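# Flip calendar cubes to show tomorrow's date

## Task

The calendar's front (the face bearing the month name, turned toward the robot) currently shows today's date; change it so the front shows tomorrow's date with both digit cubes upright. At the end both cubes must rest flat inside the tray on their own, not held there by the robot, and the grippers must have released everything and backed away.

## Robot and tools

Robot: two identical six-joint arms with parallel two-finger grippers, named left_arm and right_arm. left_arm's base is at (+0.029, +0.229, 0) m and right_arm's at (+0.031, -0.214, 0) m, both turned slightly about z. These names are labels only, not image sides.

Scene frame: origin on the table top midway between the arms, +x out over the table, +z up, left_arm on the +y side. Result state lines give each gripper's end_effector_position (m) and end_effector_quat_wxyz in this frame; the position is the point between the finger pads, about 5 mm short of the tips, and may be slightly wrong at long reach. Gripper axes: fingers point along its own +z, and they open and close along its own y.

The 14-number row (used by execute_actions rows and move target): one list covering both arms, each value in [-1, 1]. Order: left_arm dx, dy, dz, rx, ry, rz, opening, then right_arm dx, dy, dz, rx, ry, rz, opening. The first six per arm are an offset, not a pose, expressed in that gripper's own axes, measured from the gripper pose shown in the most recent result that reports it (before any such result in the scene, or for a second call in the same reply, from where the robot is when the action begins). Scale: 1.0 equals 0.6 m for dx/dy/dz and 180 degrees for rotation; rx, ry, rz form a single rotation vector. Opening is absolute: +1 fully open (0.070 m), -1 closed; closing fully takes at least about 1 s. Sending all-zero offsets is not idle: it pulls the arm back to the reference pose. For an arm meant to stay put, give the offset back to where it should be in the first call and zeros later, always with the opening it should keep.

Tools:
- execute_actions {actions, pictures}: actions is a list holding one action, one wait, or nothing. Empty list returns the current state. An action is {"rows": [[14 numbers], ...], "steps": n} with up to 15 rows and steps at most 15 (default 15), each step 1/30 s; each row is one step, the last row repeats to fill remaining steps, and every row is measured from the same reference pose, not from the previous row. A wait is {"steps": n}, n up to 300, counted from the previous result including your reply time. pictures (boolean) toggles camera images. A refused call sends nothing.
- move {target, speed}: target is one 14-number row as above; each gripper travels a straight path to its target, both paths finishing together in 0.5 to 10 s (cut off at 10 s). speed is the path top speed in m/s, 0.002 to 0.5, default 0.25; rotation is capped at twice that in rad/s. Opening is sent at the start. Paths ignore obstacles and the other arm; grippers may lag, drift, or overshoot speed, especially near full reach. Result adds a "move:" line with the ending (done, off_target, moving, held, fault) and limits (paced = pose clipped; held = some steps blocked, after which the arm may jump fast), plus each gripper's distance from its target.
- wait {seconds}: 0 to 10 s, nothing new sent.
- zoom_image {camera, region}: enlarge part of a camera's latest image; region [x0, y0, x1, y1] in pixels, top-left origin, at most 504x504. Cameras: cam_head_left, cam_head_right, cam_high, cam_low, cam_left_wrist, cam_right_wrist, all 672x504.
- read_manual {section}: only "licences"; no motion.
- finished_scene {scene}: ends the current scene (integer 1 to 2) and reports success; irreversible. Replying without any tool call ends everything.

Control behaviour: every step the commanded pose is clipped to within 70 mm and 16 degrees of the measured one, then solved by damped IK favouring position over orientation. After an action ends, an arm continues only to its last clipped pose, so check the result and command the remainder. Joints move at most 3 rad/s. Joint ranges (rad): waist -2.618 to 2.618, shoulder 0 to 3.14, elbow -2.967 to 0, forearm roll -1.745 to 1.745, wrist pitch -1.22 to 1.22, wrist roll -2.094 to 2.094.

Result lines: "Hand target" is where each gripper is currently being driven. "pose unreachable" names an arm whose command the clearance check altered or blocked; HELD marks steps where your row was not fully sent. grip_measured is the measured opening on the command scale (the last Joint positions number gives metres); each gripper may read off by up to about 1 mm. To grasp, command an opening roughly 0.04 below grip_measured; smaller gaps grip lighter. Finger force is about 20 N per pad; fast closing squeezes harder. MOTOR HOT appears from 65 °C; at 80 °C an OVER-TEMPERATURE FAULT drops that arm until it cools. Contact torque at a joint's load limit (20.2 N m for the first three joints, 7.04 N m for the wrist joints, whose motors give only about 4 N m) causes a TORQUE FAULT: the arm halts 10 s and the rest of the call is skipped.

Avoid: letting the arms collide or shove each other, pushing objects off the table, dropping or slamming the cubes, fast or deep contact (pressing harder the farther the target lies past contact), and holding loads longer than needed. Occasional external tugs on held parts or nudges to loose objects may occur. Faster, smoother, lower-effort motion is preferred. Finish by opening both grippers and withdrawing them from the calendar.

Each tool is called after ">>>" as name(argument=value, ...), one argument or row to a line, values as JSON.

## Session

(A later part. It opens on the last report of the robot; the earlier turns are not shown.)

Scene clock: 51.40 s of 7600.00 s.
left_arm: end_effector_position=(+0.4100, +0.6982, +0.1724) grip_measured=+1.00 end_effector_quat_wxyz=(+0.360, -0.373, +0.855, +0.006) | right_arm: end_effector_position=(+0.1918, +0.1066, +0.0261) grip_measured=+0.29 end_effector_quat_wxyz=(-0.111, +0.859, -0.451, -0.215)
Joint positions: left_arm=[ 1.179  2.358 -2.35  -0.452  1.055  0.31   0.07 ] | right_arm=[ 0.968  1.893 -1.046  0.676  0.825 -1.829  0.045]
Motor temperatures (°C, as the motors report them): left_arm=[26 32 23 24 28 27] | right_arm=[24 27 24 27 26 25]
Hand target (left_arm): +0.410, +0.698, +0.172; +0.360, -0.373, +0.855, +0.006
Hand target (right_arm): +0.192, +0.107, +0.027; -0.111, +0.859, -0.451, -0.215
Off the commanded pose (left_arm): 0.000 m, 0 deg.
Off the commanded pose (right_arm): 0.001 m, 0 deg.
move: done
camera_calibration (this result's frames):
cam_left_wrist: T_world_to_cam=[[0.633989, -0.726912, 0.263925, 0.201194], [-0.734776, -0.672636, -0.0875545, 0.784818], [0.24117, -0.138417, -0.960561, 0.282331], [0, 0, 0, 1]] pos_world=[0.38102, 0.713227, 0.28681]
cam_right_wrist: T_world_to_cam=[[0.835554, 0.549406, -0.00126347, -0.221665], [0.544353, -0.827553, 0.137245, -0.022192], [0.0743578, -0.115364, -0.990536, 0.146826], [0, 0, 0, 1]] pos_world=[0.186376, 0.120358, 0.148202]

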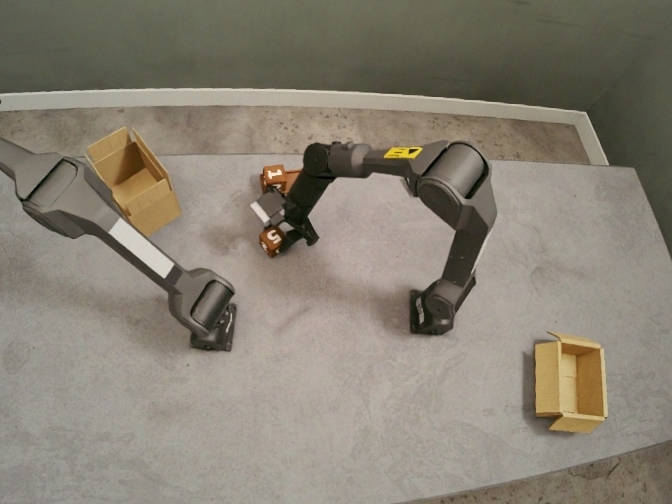

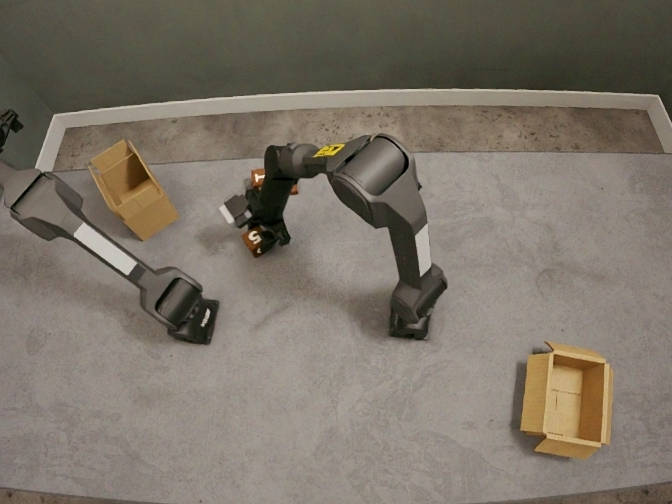

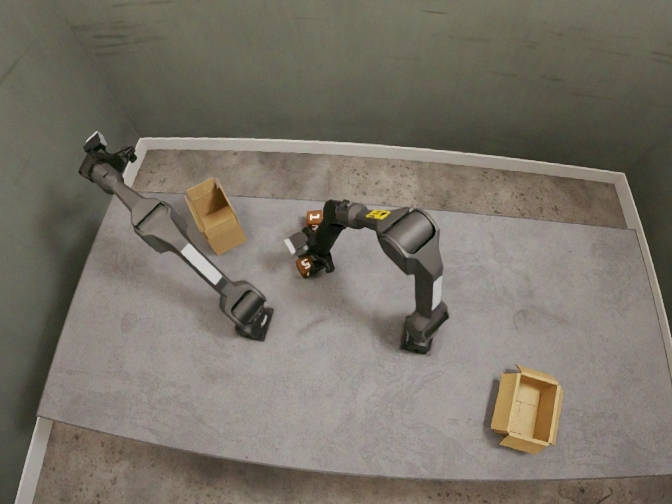

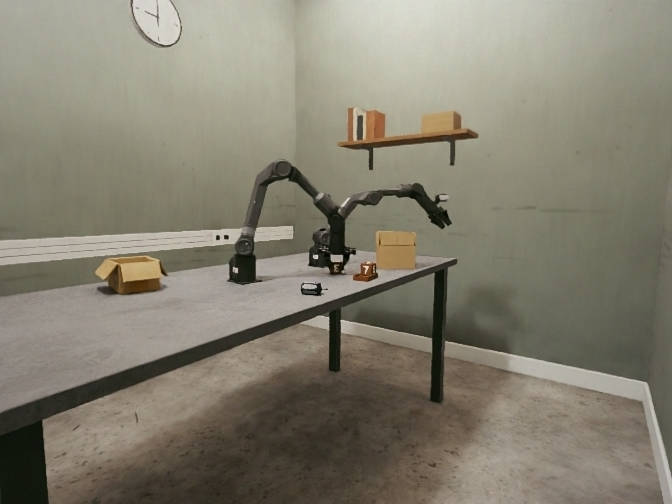

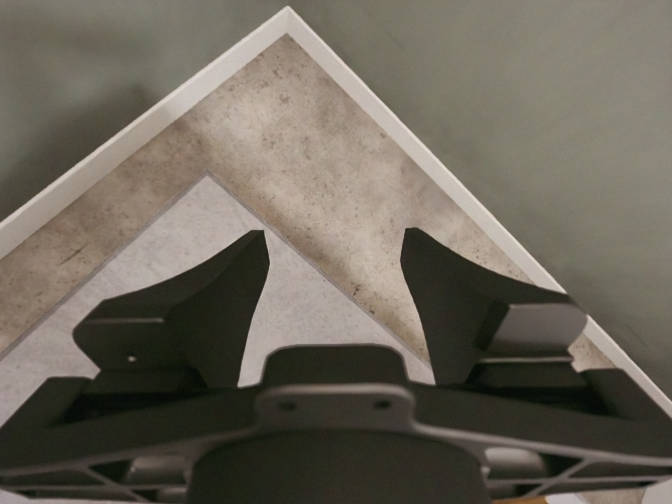

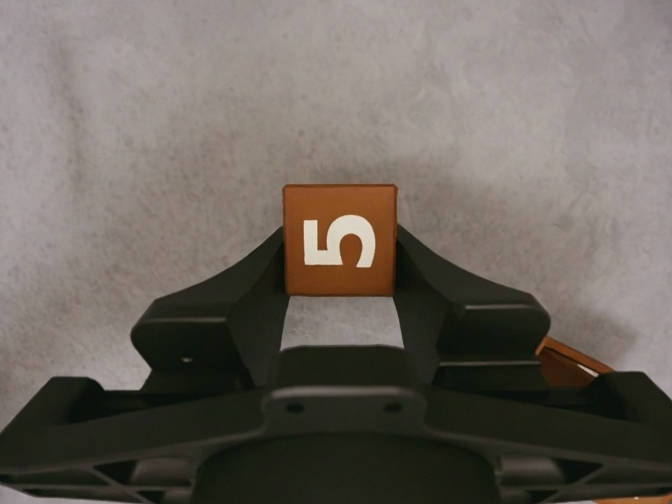

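>>> move(
  target=[0,0,0,0,0,0,1,0,0,0,0,0,0,1],
)

>>> move(
  target=[0,0,0,0,0,0,1,-0.062,0,-0.099,0,0,0,1],
)

>>> move(
  target=[0,0,0,0,0,0,1,0,0.012,0,0.299,-0.074,0.403,1],
  speed=0.4,
)

Scene clock: 55.13 s of 7600.00 s.
left_arm: end_effector_position=(+0.4100, +0.6982, +0.1724) grip_measured=+1.00 end_effector_quat_wxyz=(+0.360, -0.373, +0.855, +0.006) | right_arm: end_effector_position=(+0.1920, +0.1068, +0.0266) grip_measured=+1.00 end_effector_quat_wxyz=(-0.112, +0.859, -0.451, -0.215)
Joint positions: left_arm=[ 1.179  2.358 -2.35  -0.452  1.055  0.31   0.07 ] | right_arm=[ 0.967  1.892 -1.046  0.676  0.826 -1.829  0.07 ]
Motor temperatures (°C, as the motors report them): left_arm=[26 32 23 24 28 27] | right_arm=[24 27 24 27 26 25]
Hand target (left_arm): +0.410, +0.698, +0.172; +0.360, -0.373, +0.855, +0.006
Hand target (right_arm): +0.192, +0.107, +0.026; -0.111, +0.859, -0.451, -0.215
Off the commanded pose (left_arm): 0.000 m, 0 deg.
Off the commanded pose (right_arm): 0.000 m, 0 deg.
After step 90, 0.03 s passed at rest.
move: done
camera_calibration (this result's frames):
cam_left_wrist: T_world_to_cam=[[0.633989, -0.726912, 0.263926, 0.201194], [-0.734775, -0.672636, -0.0875543, 0.784818], [0.24117, -0.138418, -0.960561, 0.282331], [0, 0, 0, 1]] pos_world=[0.38102, 0.713227, 0.28681]
cam_right_wrist: T_world_to_cam=[[0.835481, 0.54952, -0.0000980381, -0.221926], [0.544347, -0.82759, 0.137044, -0.0222506], [0.0752275, -0.114551, -0.990565, 0.146995], [0, 0, 0, 1]] pos_world=[0.186469, 0.120377, 0.148636]

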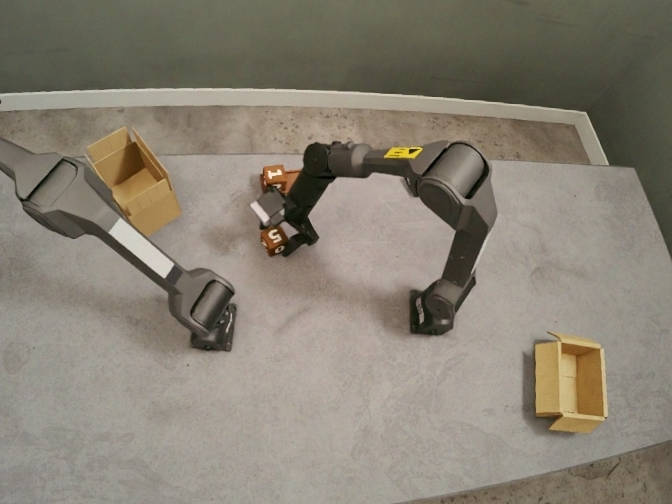

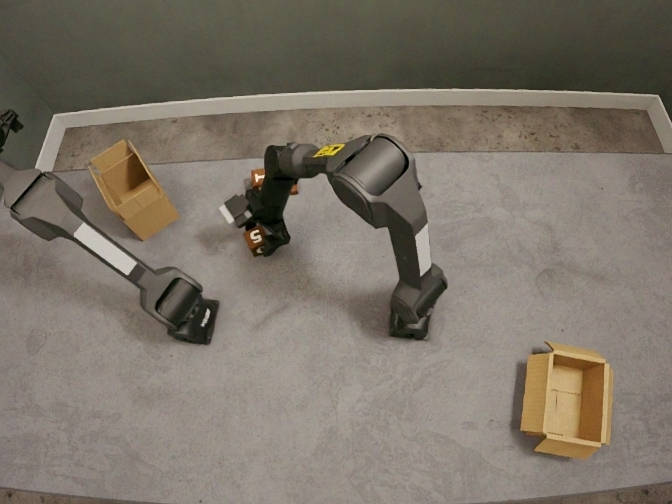

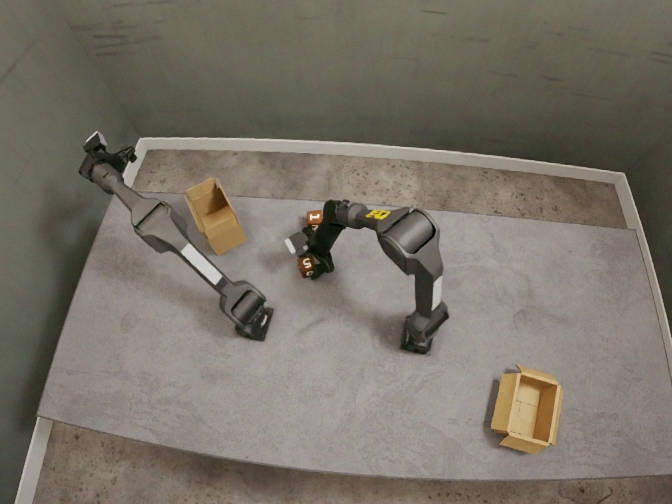

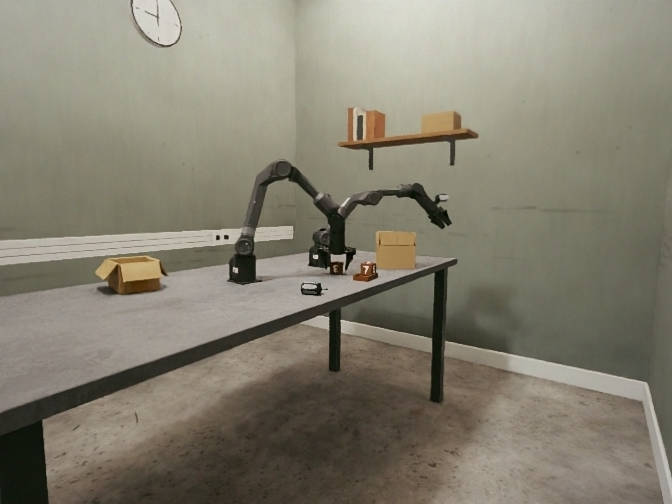

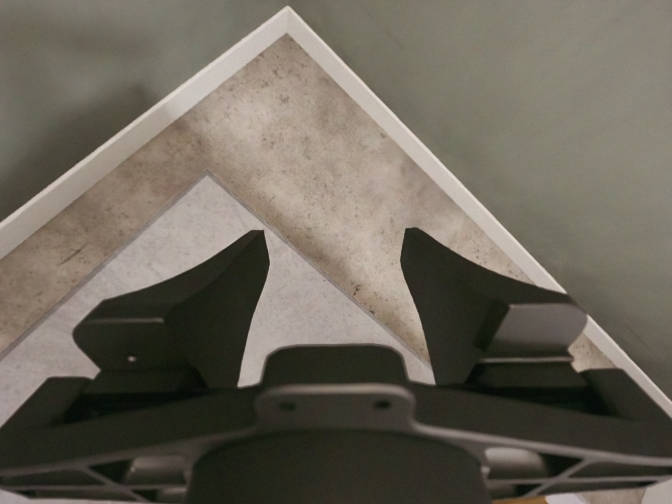

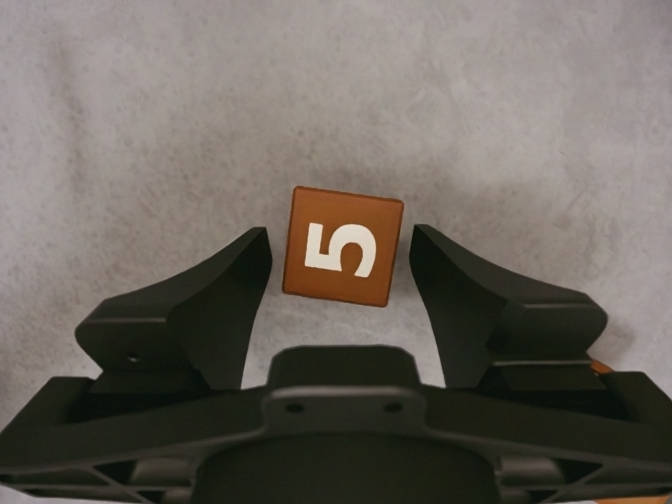

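Scene clock: 55.90 s of 7600.00 s.
left_arm: end_effector_position=(+0.4100, +0.6982, +0.1724) grip_measured=+1.00 end_effector_quat_wxyz=(+0.360, -0.373, +0.855, +0.006) | right_arm: end_effector_position=(+0.1898, +0.1114, +0.0979) grip_measured=+1.00 end_effector_quat_wxyz=(-0.114, +0.859, -0.450, -0.215)
Joint positions: left_arm=[ 1.179  2.358 -2.35  -0.452  1.055  0.31   0.07 ] | right_arm=[ 0.981  1.766 -1.187  0.564  1.034 -1.628  0.07 ]
Motor temperatures (°C, as the motors report them): left_arm=[26 32 23 24 28 27] | right_arm=[24 28 24 27 26 25]
Hand target (left_arm): +0.410, +0.698, +0.172; +0.360, -0.373, +0.855, +0.006
Hand target (right_arm): +0.190, +0.111, +0.097; -0.112, +0.859, -0.451, -0.216
Off the commanded pose (left_arm): 0.000 m, 0 deg.
Off the commanded pose (right_arm): 0.002 m, 0 deg.
move: done
camera_calibration (this result's frames):
cam_left_wrist: T_world_to_cam=[[0.633989, -0.726912, 0.263925, 0.201194], [-0.734776, -0.672636, -0.0875543, 0.784818], [0.24117, -0.138417, -0.960561, 0.282331], [0, 0, 0, 1]] pos_world=[0.38102, 0.713227, 0.28681]
cam_right_wrist: T_world_to_cam=[[0.835762, 0.549086, 0.00270133, -0.222908], [0.543789, -0.828361, 0.134577, -0.0265069], [0.0761321, -0.111005, -0.990899, 0.217842], [0, 0, 0, 1]] pos_world=[0.184127, 0.12462, 0.220029]

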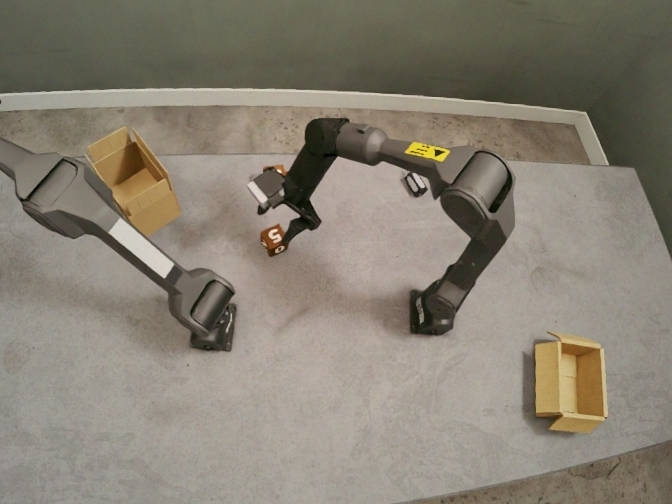

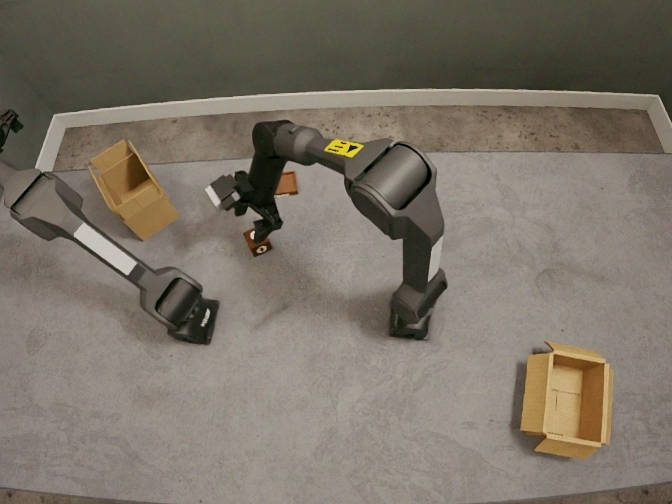

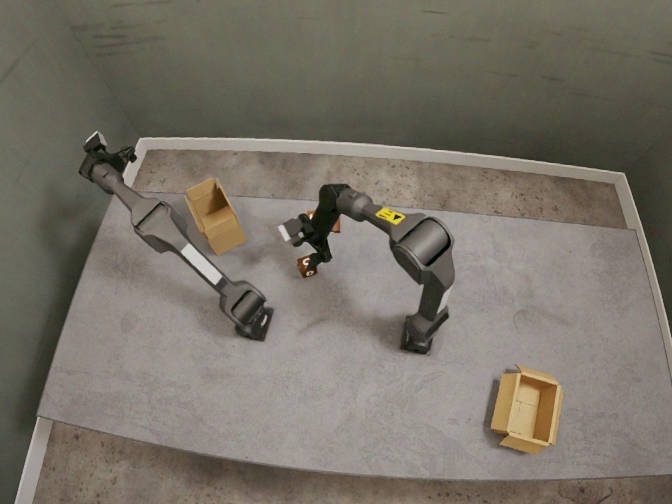

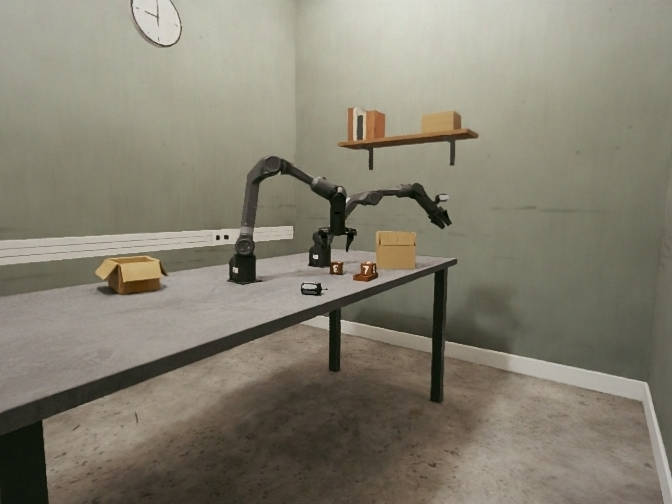

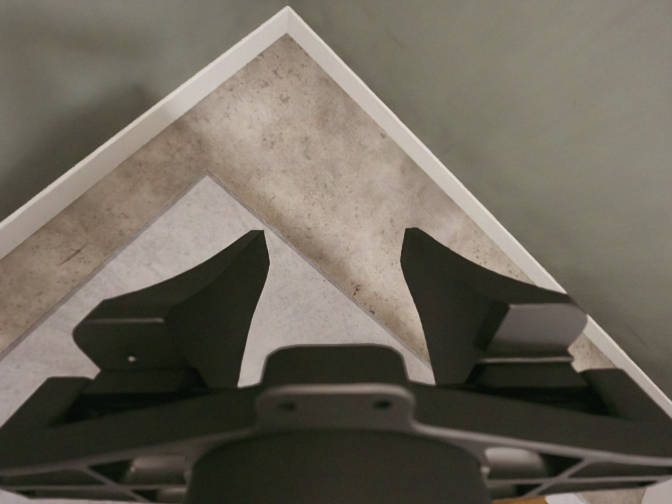

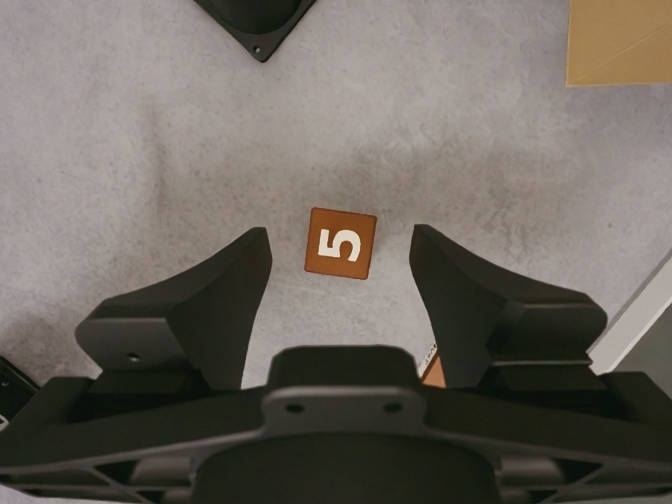

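Scene clock: 59.10 s of 7600.00 s.
left_arm: end_effector_position=(+0.4100, +0.6982, +0.1724) grip_measured=+1.00 end_effector_quat_wxyz=(+0.360, -0.373, +0.855, +0.006) | right_arm: end_effector_position=(+0.1821, +0.1064, +0.0993) grip_measured=+1.00 end_effector_quat_wxyz=(+0.390, -0.275, +0.867, +0.144)
Joint positions: left_arm=[ 1.179  2.358 -2.35  -0.452  1.055  0.31   0.07 ] | right_arm=[ 1.634  1.527 -0.651  1.743 -0.598 -1.116  0.07 ]
Motor temperatures (°C, as the motors report them): left_arm=[26 32 23 24 28 27] | right_arm=[24 27 24 27 26 25]
Hand target (left_arm): +0.410, +0.698, +0.172; +0.360, -0.373, +0.855, +0.006
Hand target (right_arm): +0.182, +0.106, +0.099; +0.390, -0.275, +0.867, +0.144
Off the commanded pose (left_arm): 0.000 m, 0 deg.
Off the commanded pose (right_arm): 0.002 m, 5 deg.
joint sent to its limit (right arm) — the command would take joint 4 (forearm roll) past its upper limit, so that joint was sent only as far as its limit.
move: off_target (right_arm); limits=paced
camera_calibration (this result's frames):
cam_left_wrist: T_world_to_cam=[[0.633989, -0.726912, 0.263926, 0.201194], [-0.734775, -0.672636, -0.0875543, 0.784818], [0.24117, -0.138418, -0.960561, 0.282331], [0, 0, 0, 1]] pos_world=[0.38102, 0.713227, 0.28681]
cam_right_wrist: T_world_to_cam=[[0.570264, -0.820335, -0.0430081, -0.0151326], [-0.805161, -0.547803, -0.227219, 0.225014], [0.162835, 0.164203, -0.972894, 0.172383], [0, 0, 0, 1]] pos_world=[0.161732, 0.0825438, 0.218187]

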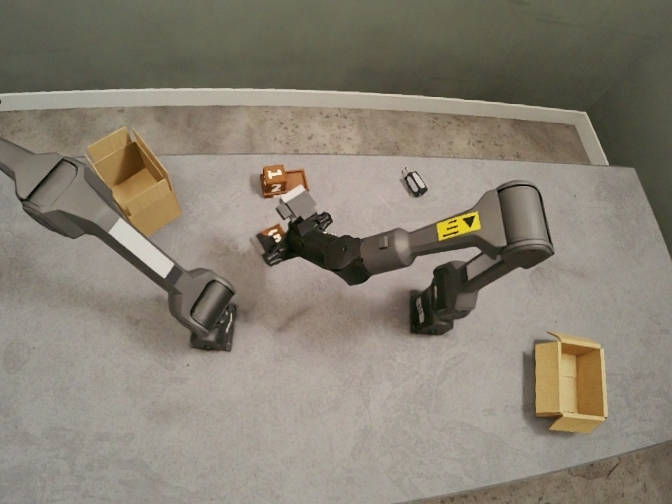

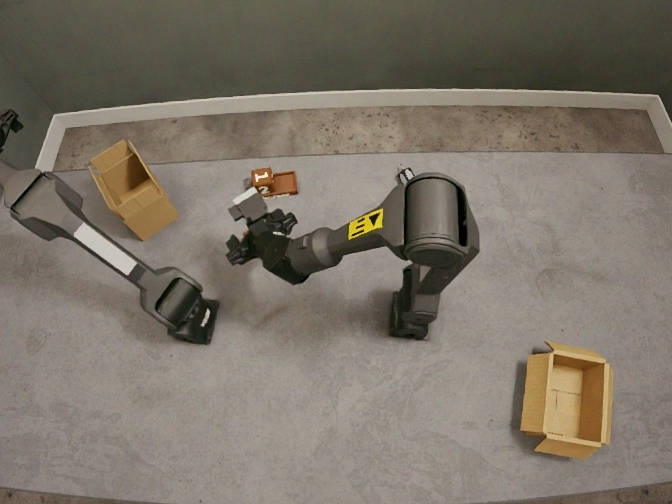

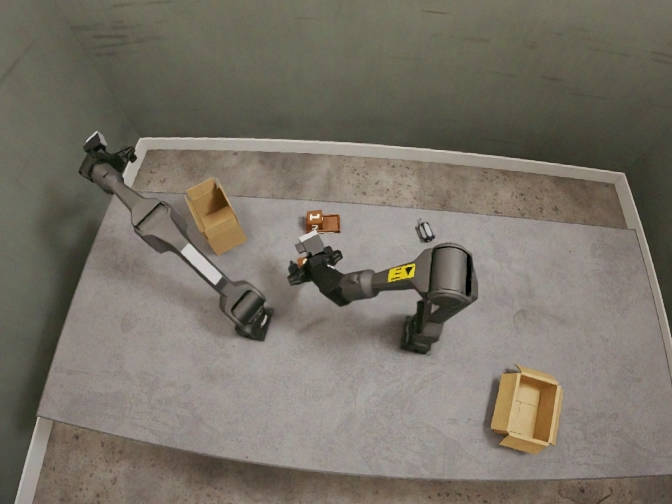

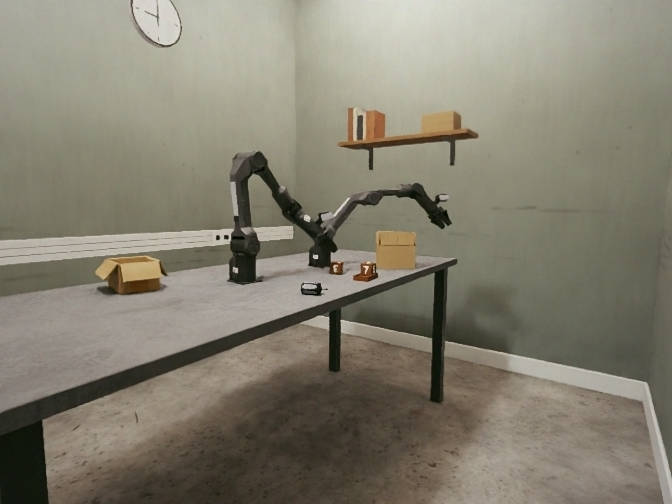

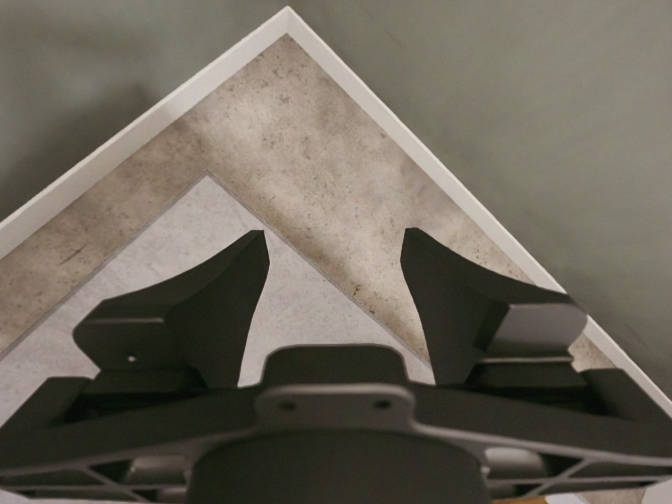

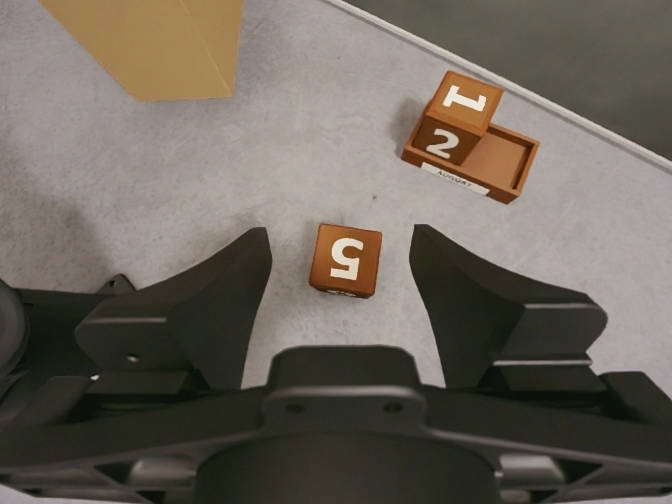

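>>> move(
  target=[0,0,0,0,0,0,1,0.091,-0.008,0.086,0.042,-0.006,0.021,1],
  speed=0.1,
)

>>> move(
  target=[0,0,0,0,0,0,1,0,0,0,0,0,0,0.22],
)

Scene clock: 63.73 s of 7600.00 s.
left_arm: end_effector_position=(+0.4100, +0.6982, +0.1724) grip_measured=+1.00 end_effector_quat_wxyz=(+0.360, -0.373, +0.855, +0.006) | right_arm: end_effector_position=(+0.1853, +0.1067, +0.0233) grip_measured=+1.00 end_effector_quat_wxyz=(+0.412, -0.220, +0.878, +0.104)
Joint positions: left_arm=[ 1.179  2.358 -2.35  -0.452  1.055  0.31   0.07 ] | right_arm=[ 1.703  1.852 -0.627  1.465 -0.741 -0.572  0.07 ]
Motor temperatures (°C, as the motors report them): left_arm=[26 33 23 24 28 27] | right_arm=[24 27 24 27 26 25]
Hand target (left_arm): +0.410, +0.698, +0.172; +0.360, -0.373, +0.855, +0.006
Hand target (right_arm): +0.185, +0.107, +0.024; +0.412, -0.219, +0.878, +0.104
Off the commanded pose (left_arm): 0.000 m, 0 deg.
Off the commanded pose (right_arm): 0.001 m, 0 deg.
After step 90, 0.53 s passed at rest.
move: done
camera_calibration (this result's frames):
cam_left_wrist: T_world_to_cam=[[0.633989, -0.726912, 0.263925, 0.201194], [-0.734775, -0.672636, -0.0875544, 0.784818], [0.24117, -0.138417, -0.960561, 0.282331], [0, 0, 0, 1]] pos_world=[0.38102, 0.713227, 0.28681]
cam_right_wrist: T_world_to_cam=[[0.45122, -0.892369, -0.00882304, 0.00896691], [-0.8657, -0.435292, -0.247155, 0.210189], [0.216713, 0.119159, -0.968936, 0.0925554], [0, 0, 0, 1]] pos_world=[0.157857, 0.0884666, 0.141709]

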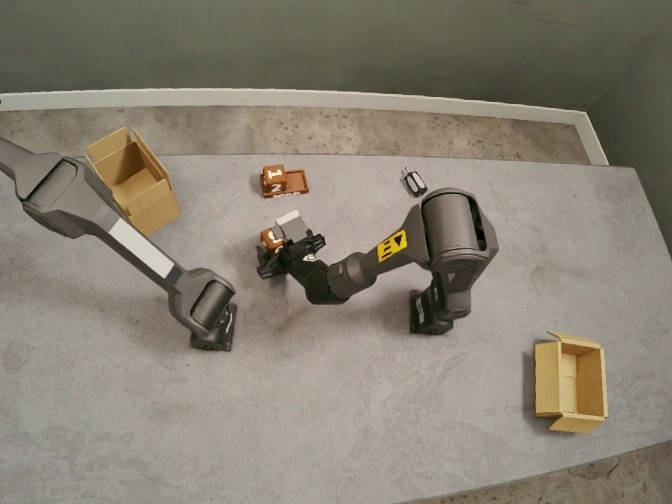

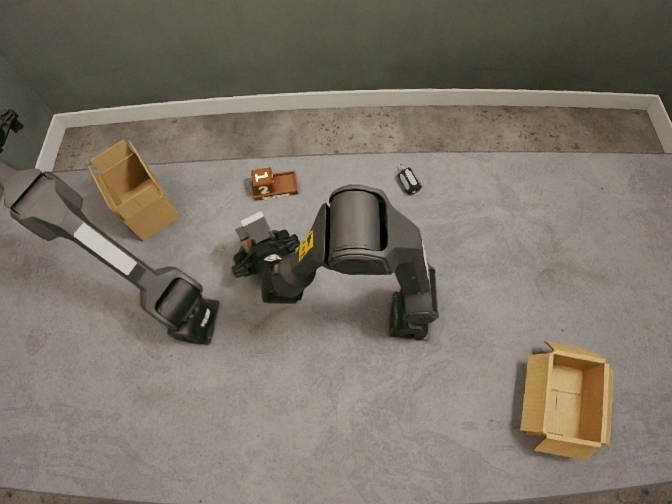

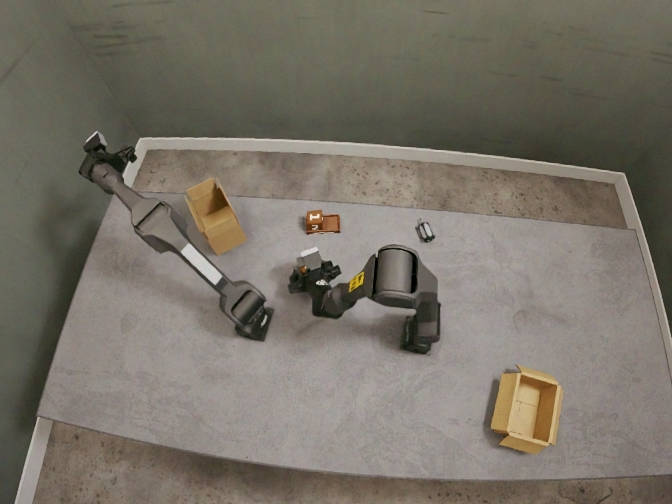

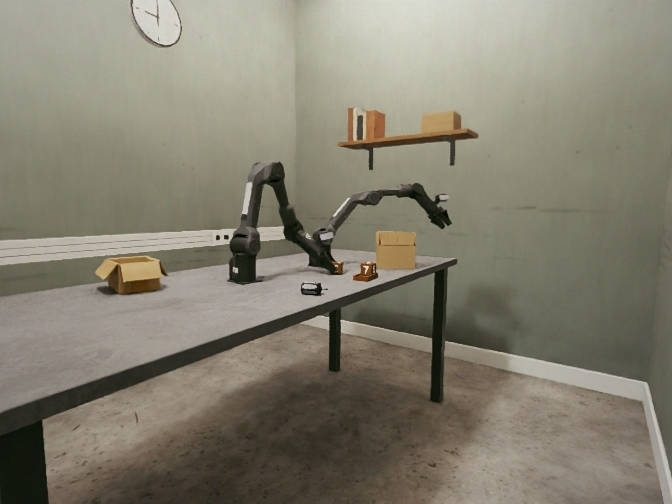

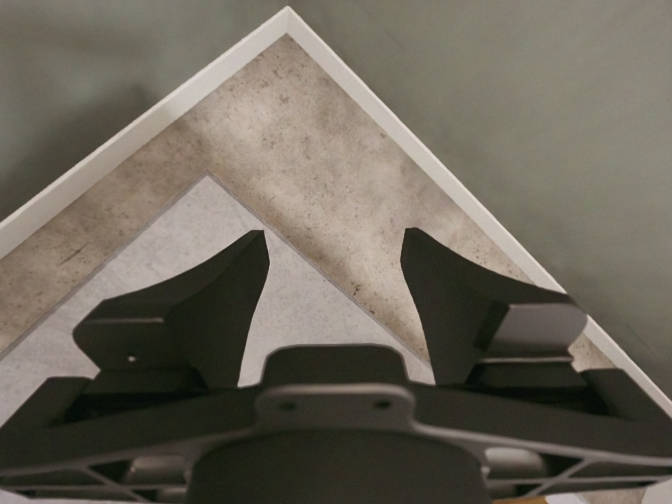

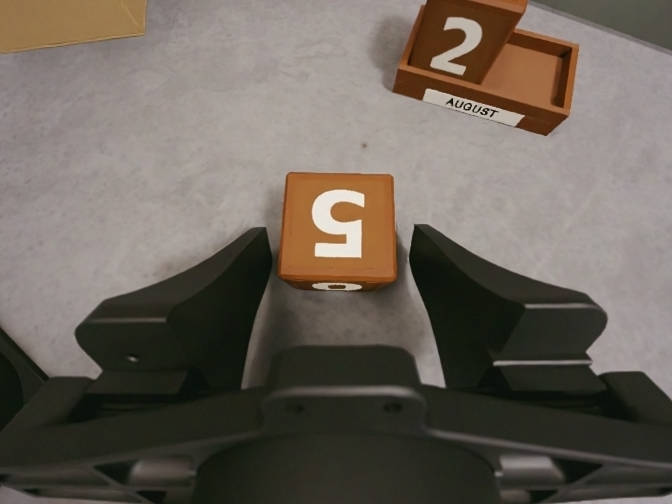

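Scene clock: 64.33 s of 7600.00 s.
left_arm: end_effector_position=(+0.4100, +0.6982, +0.1724) grip_measured=+1.00 end_effector_quat_wxyz=(+0.360, -0.373, +0.855, +0.006) | right_arm: end_effector_position=(+0.1853, +0.1067, +0.0233) grip_measured=+0.29 end_effector_quat_wxyz=(+0.412, -0.220, +0.878, +0.104)
Joint positions: left_arm=[ 1.179  2.358 -2.35  -0.452  1.055  0.31   0.07 ] | right_arm=[ 1.703  1.852 -0.627  1.465 -0.741 -0.572  0.045]
Motor temperatures (°C, as the motors report them): left_arm=[26 33 23 24 28 27] | right_arm=[24 27 24 27 26 25]
Hand target (left_arm): +0.410, +0.698, +0.172; +0.360, -0.373, +0.855, +0.006
Hand target (right_arm): +0.185, +0.107, +0.023; +0.412, -0.220, +0.878, +0.104
Off the commanded pose (left_arm): 0.000 m, 0 deg.
Off the commanded pose (right_arm): 0.000 m, 0 deg.
move: done
camera_calibration (this result's frames):
cam_left_wrist: T_world_to_cam=[[0.633989, -0.726912, 0.263925, 0.201194], [-0.734776, -0.672636, -0.0875543, 0.784818], [0.24117, -0.138418, -0.960561, 0.282331], [0, 0, 0, 1]] pos_world=[0.38102, 0.713227, 0.28681]
cam_right_wrist: T_world_to_cam=[[0.451235, -0.892362, -0.0087792, 0.00898237], [-0.865671, -0.435305, -0.247231, 0.210206], [0.216798, 0.119159, -0.968917, 0.0925413], [0, 0, 0, 1]] pos_world=[0.157854, 0.0884924, 0.141713]

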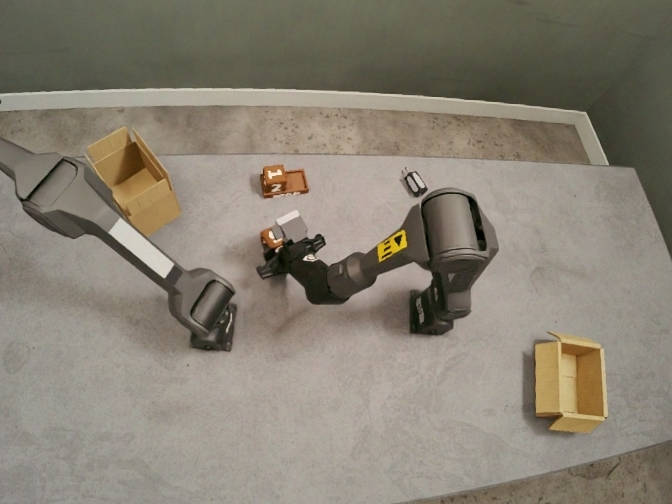

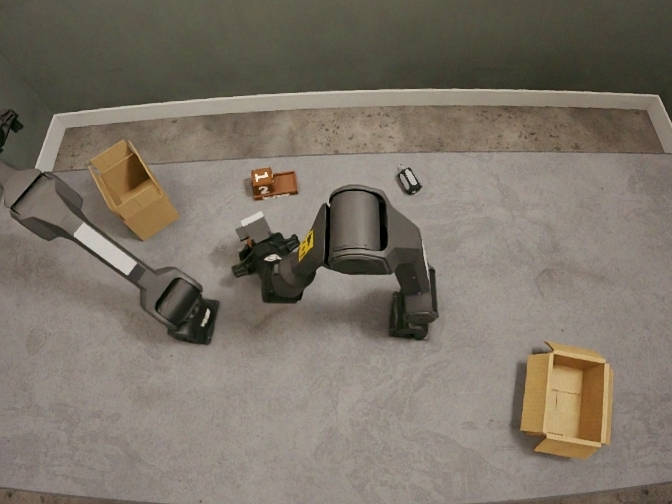

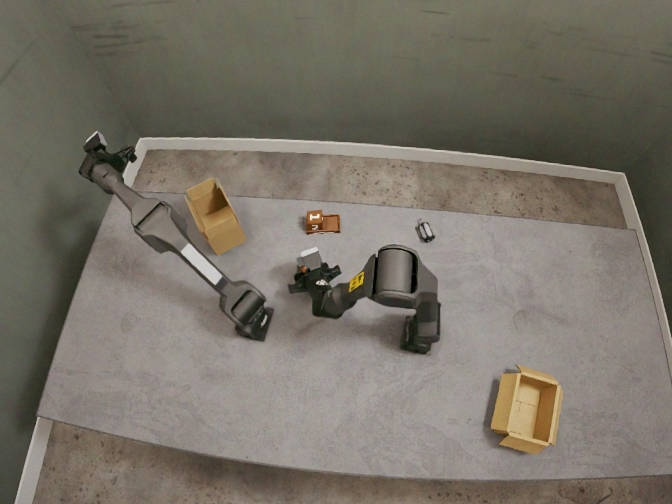

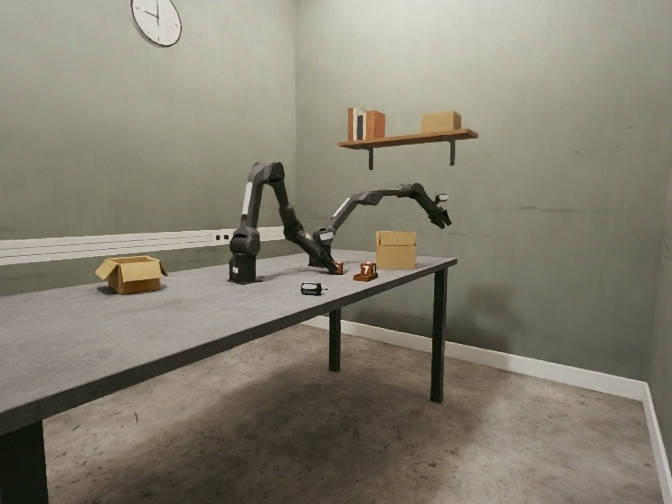

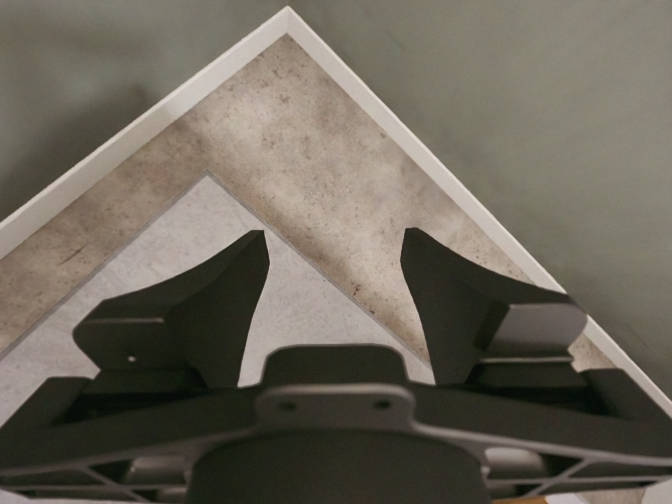

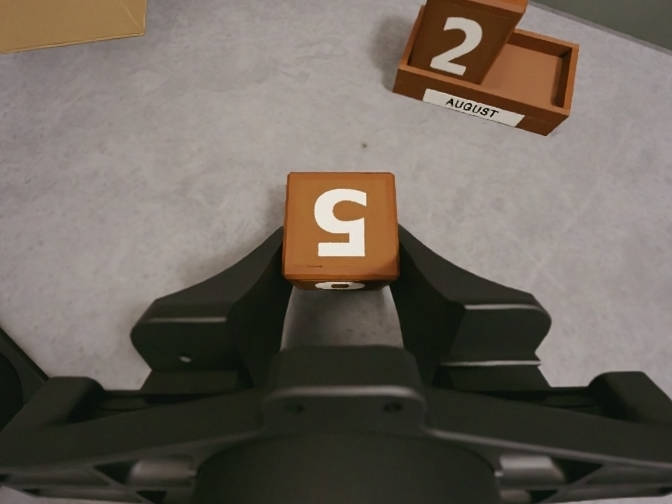

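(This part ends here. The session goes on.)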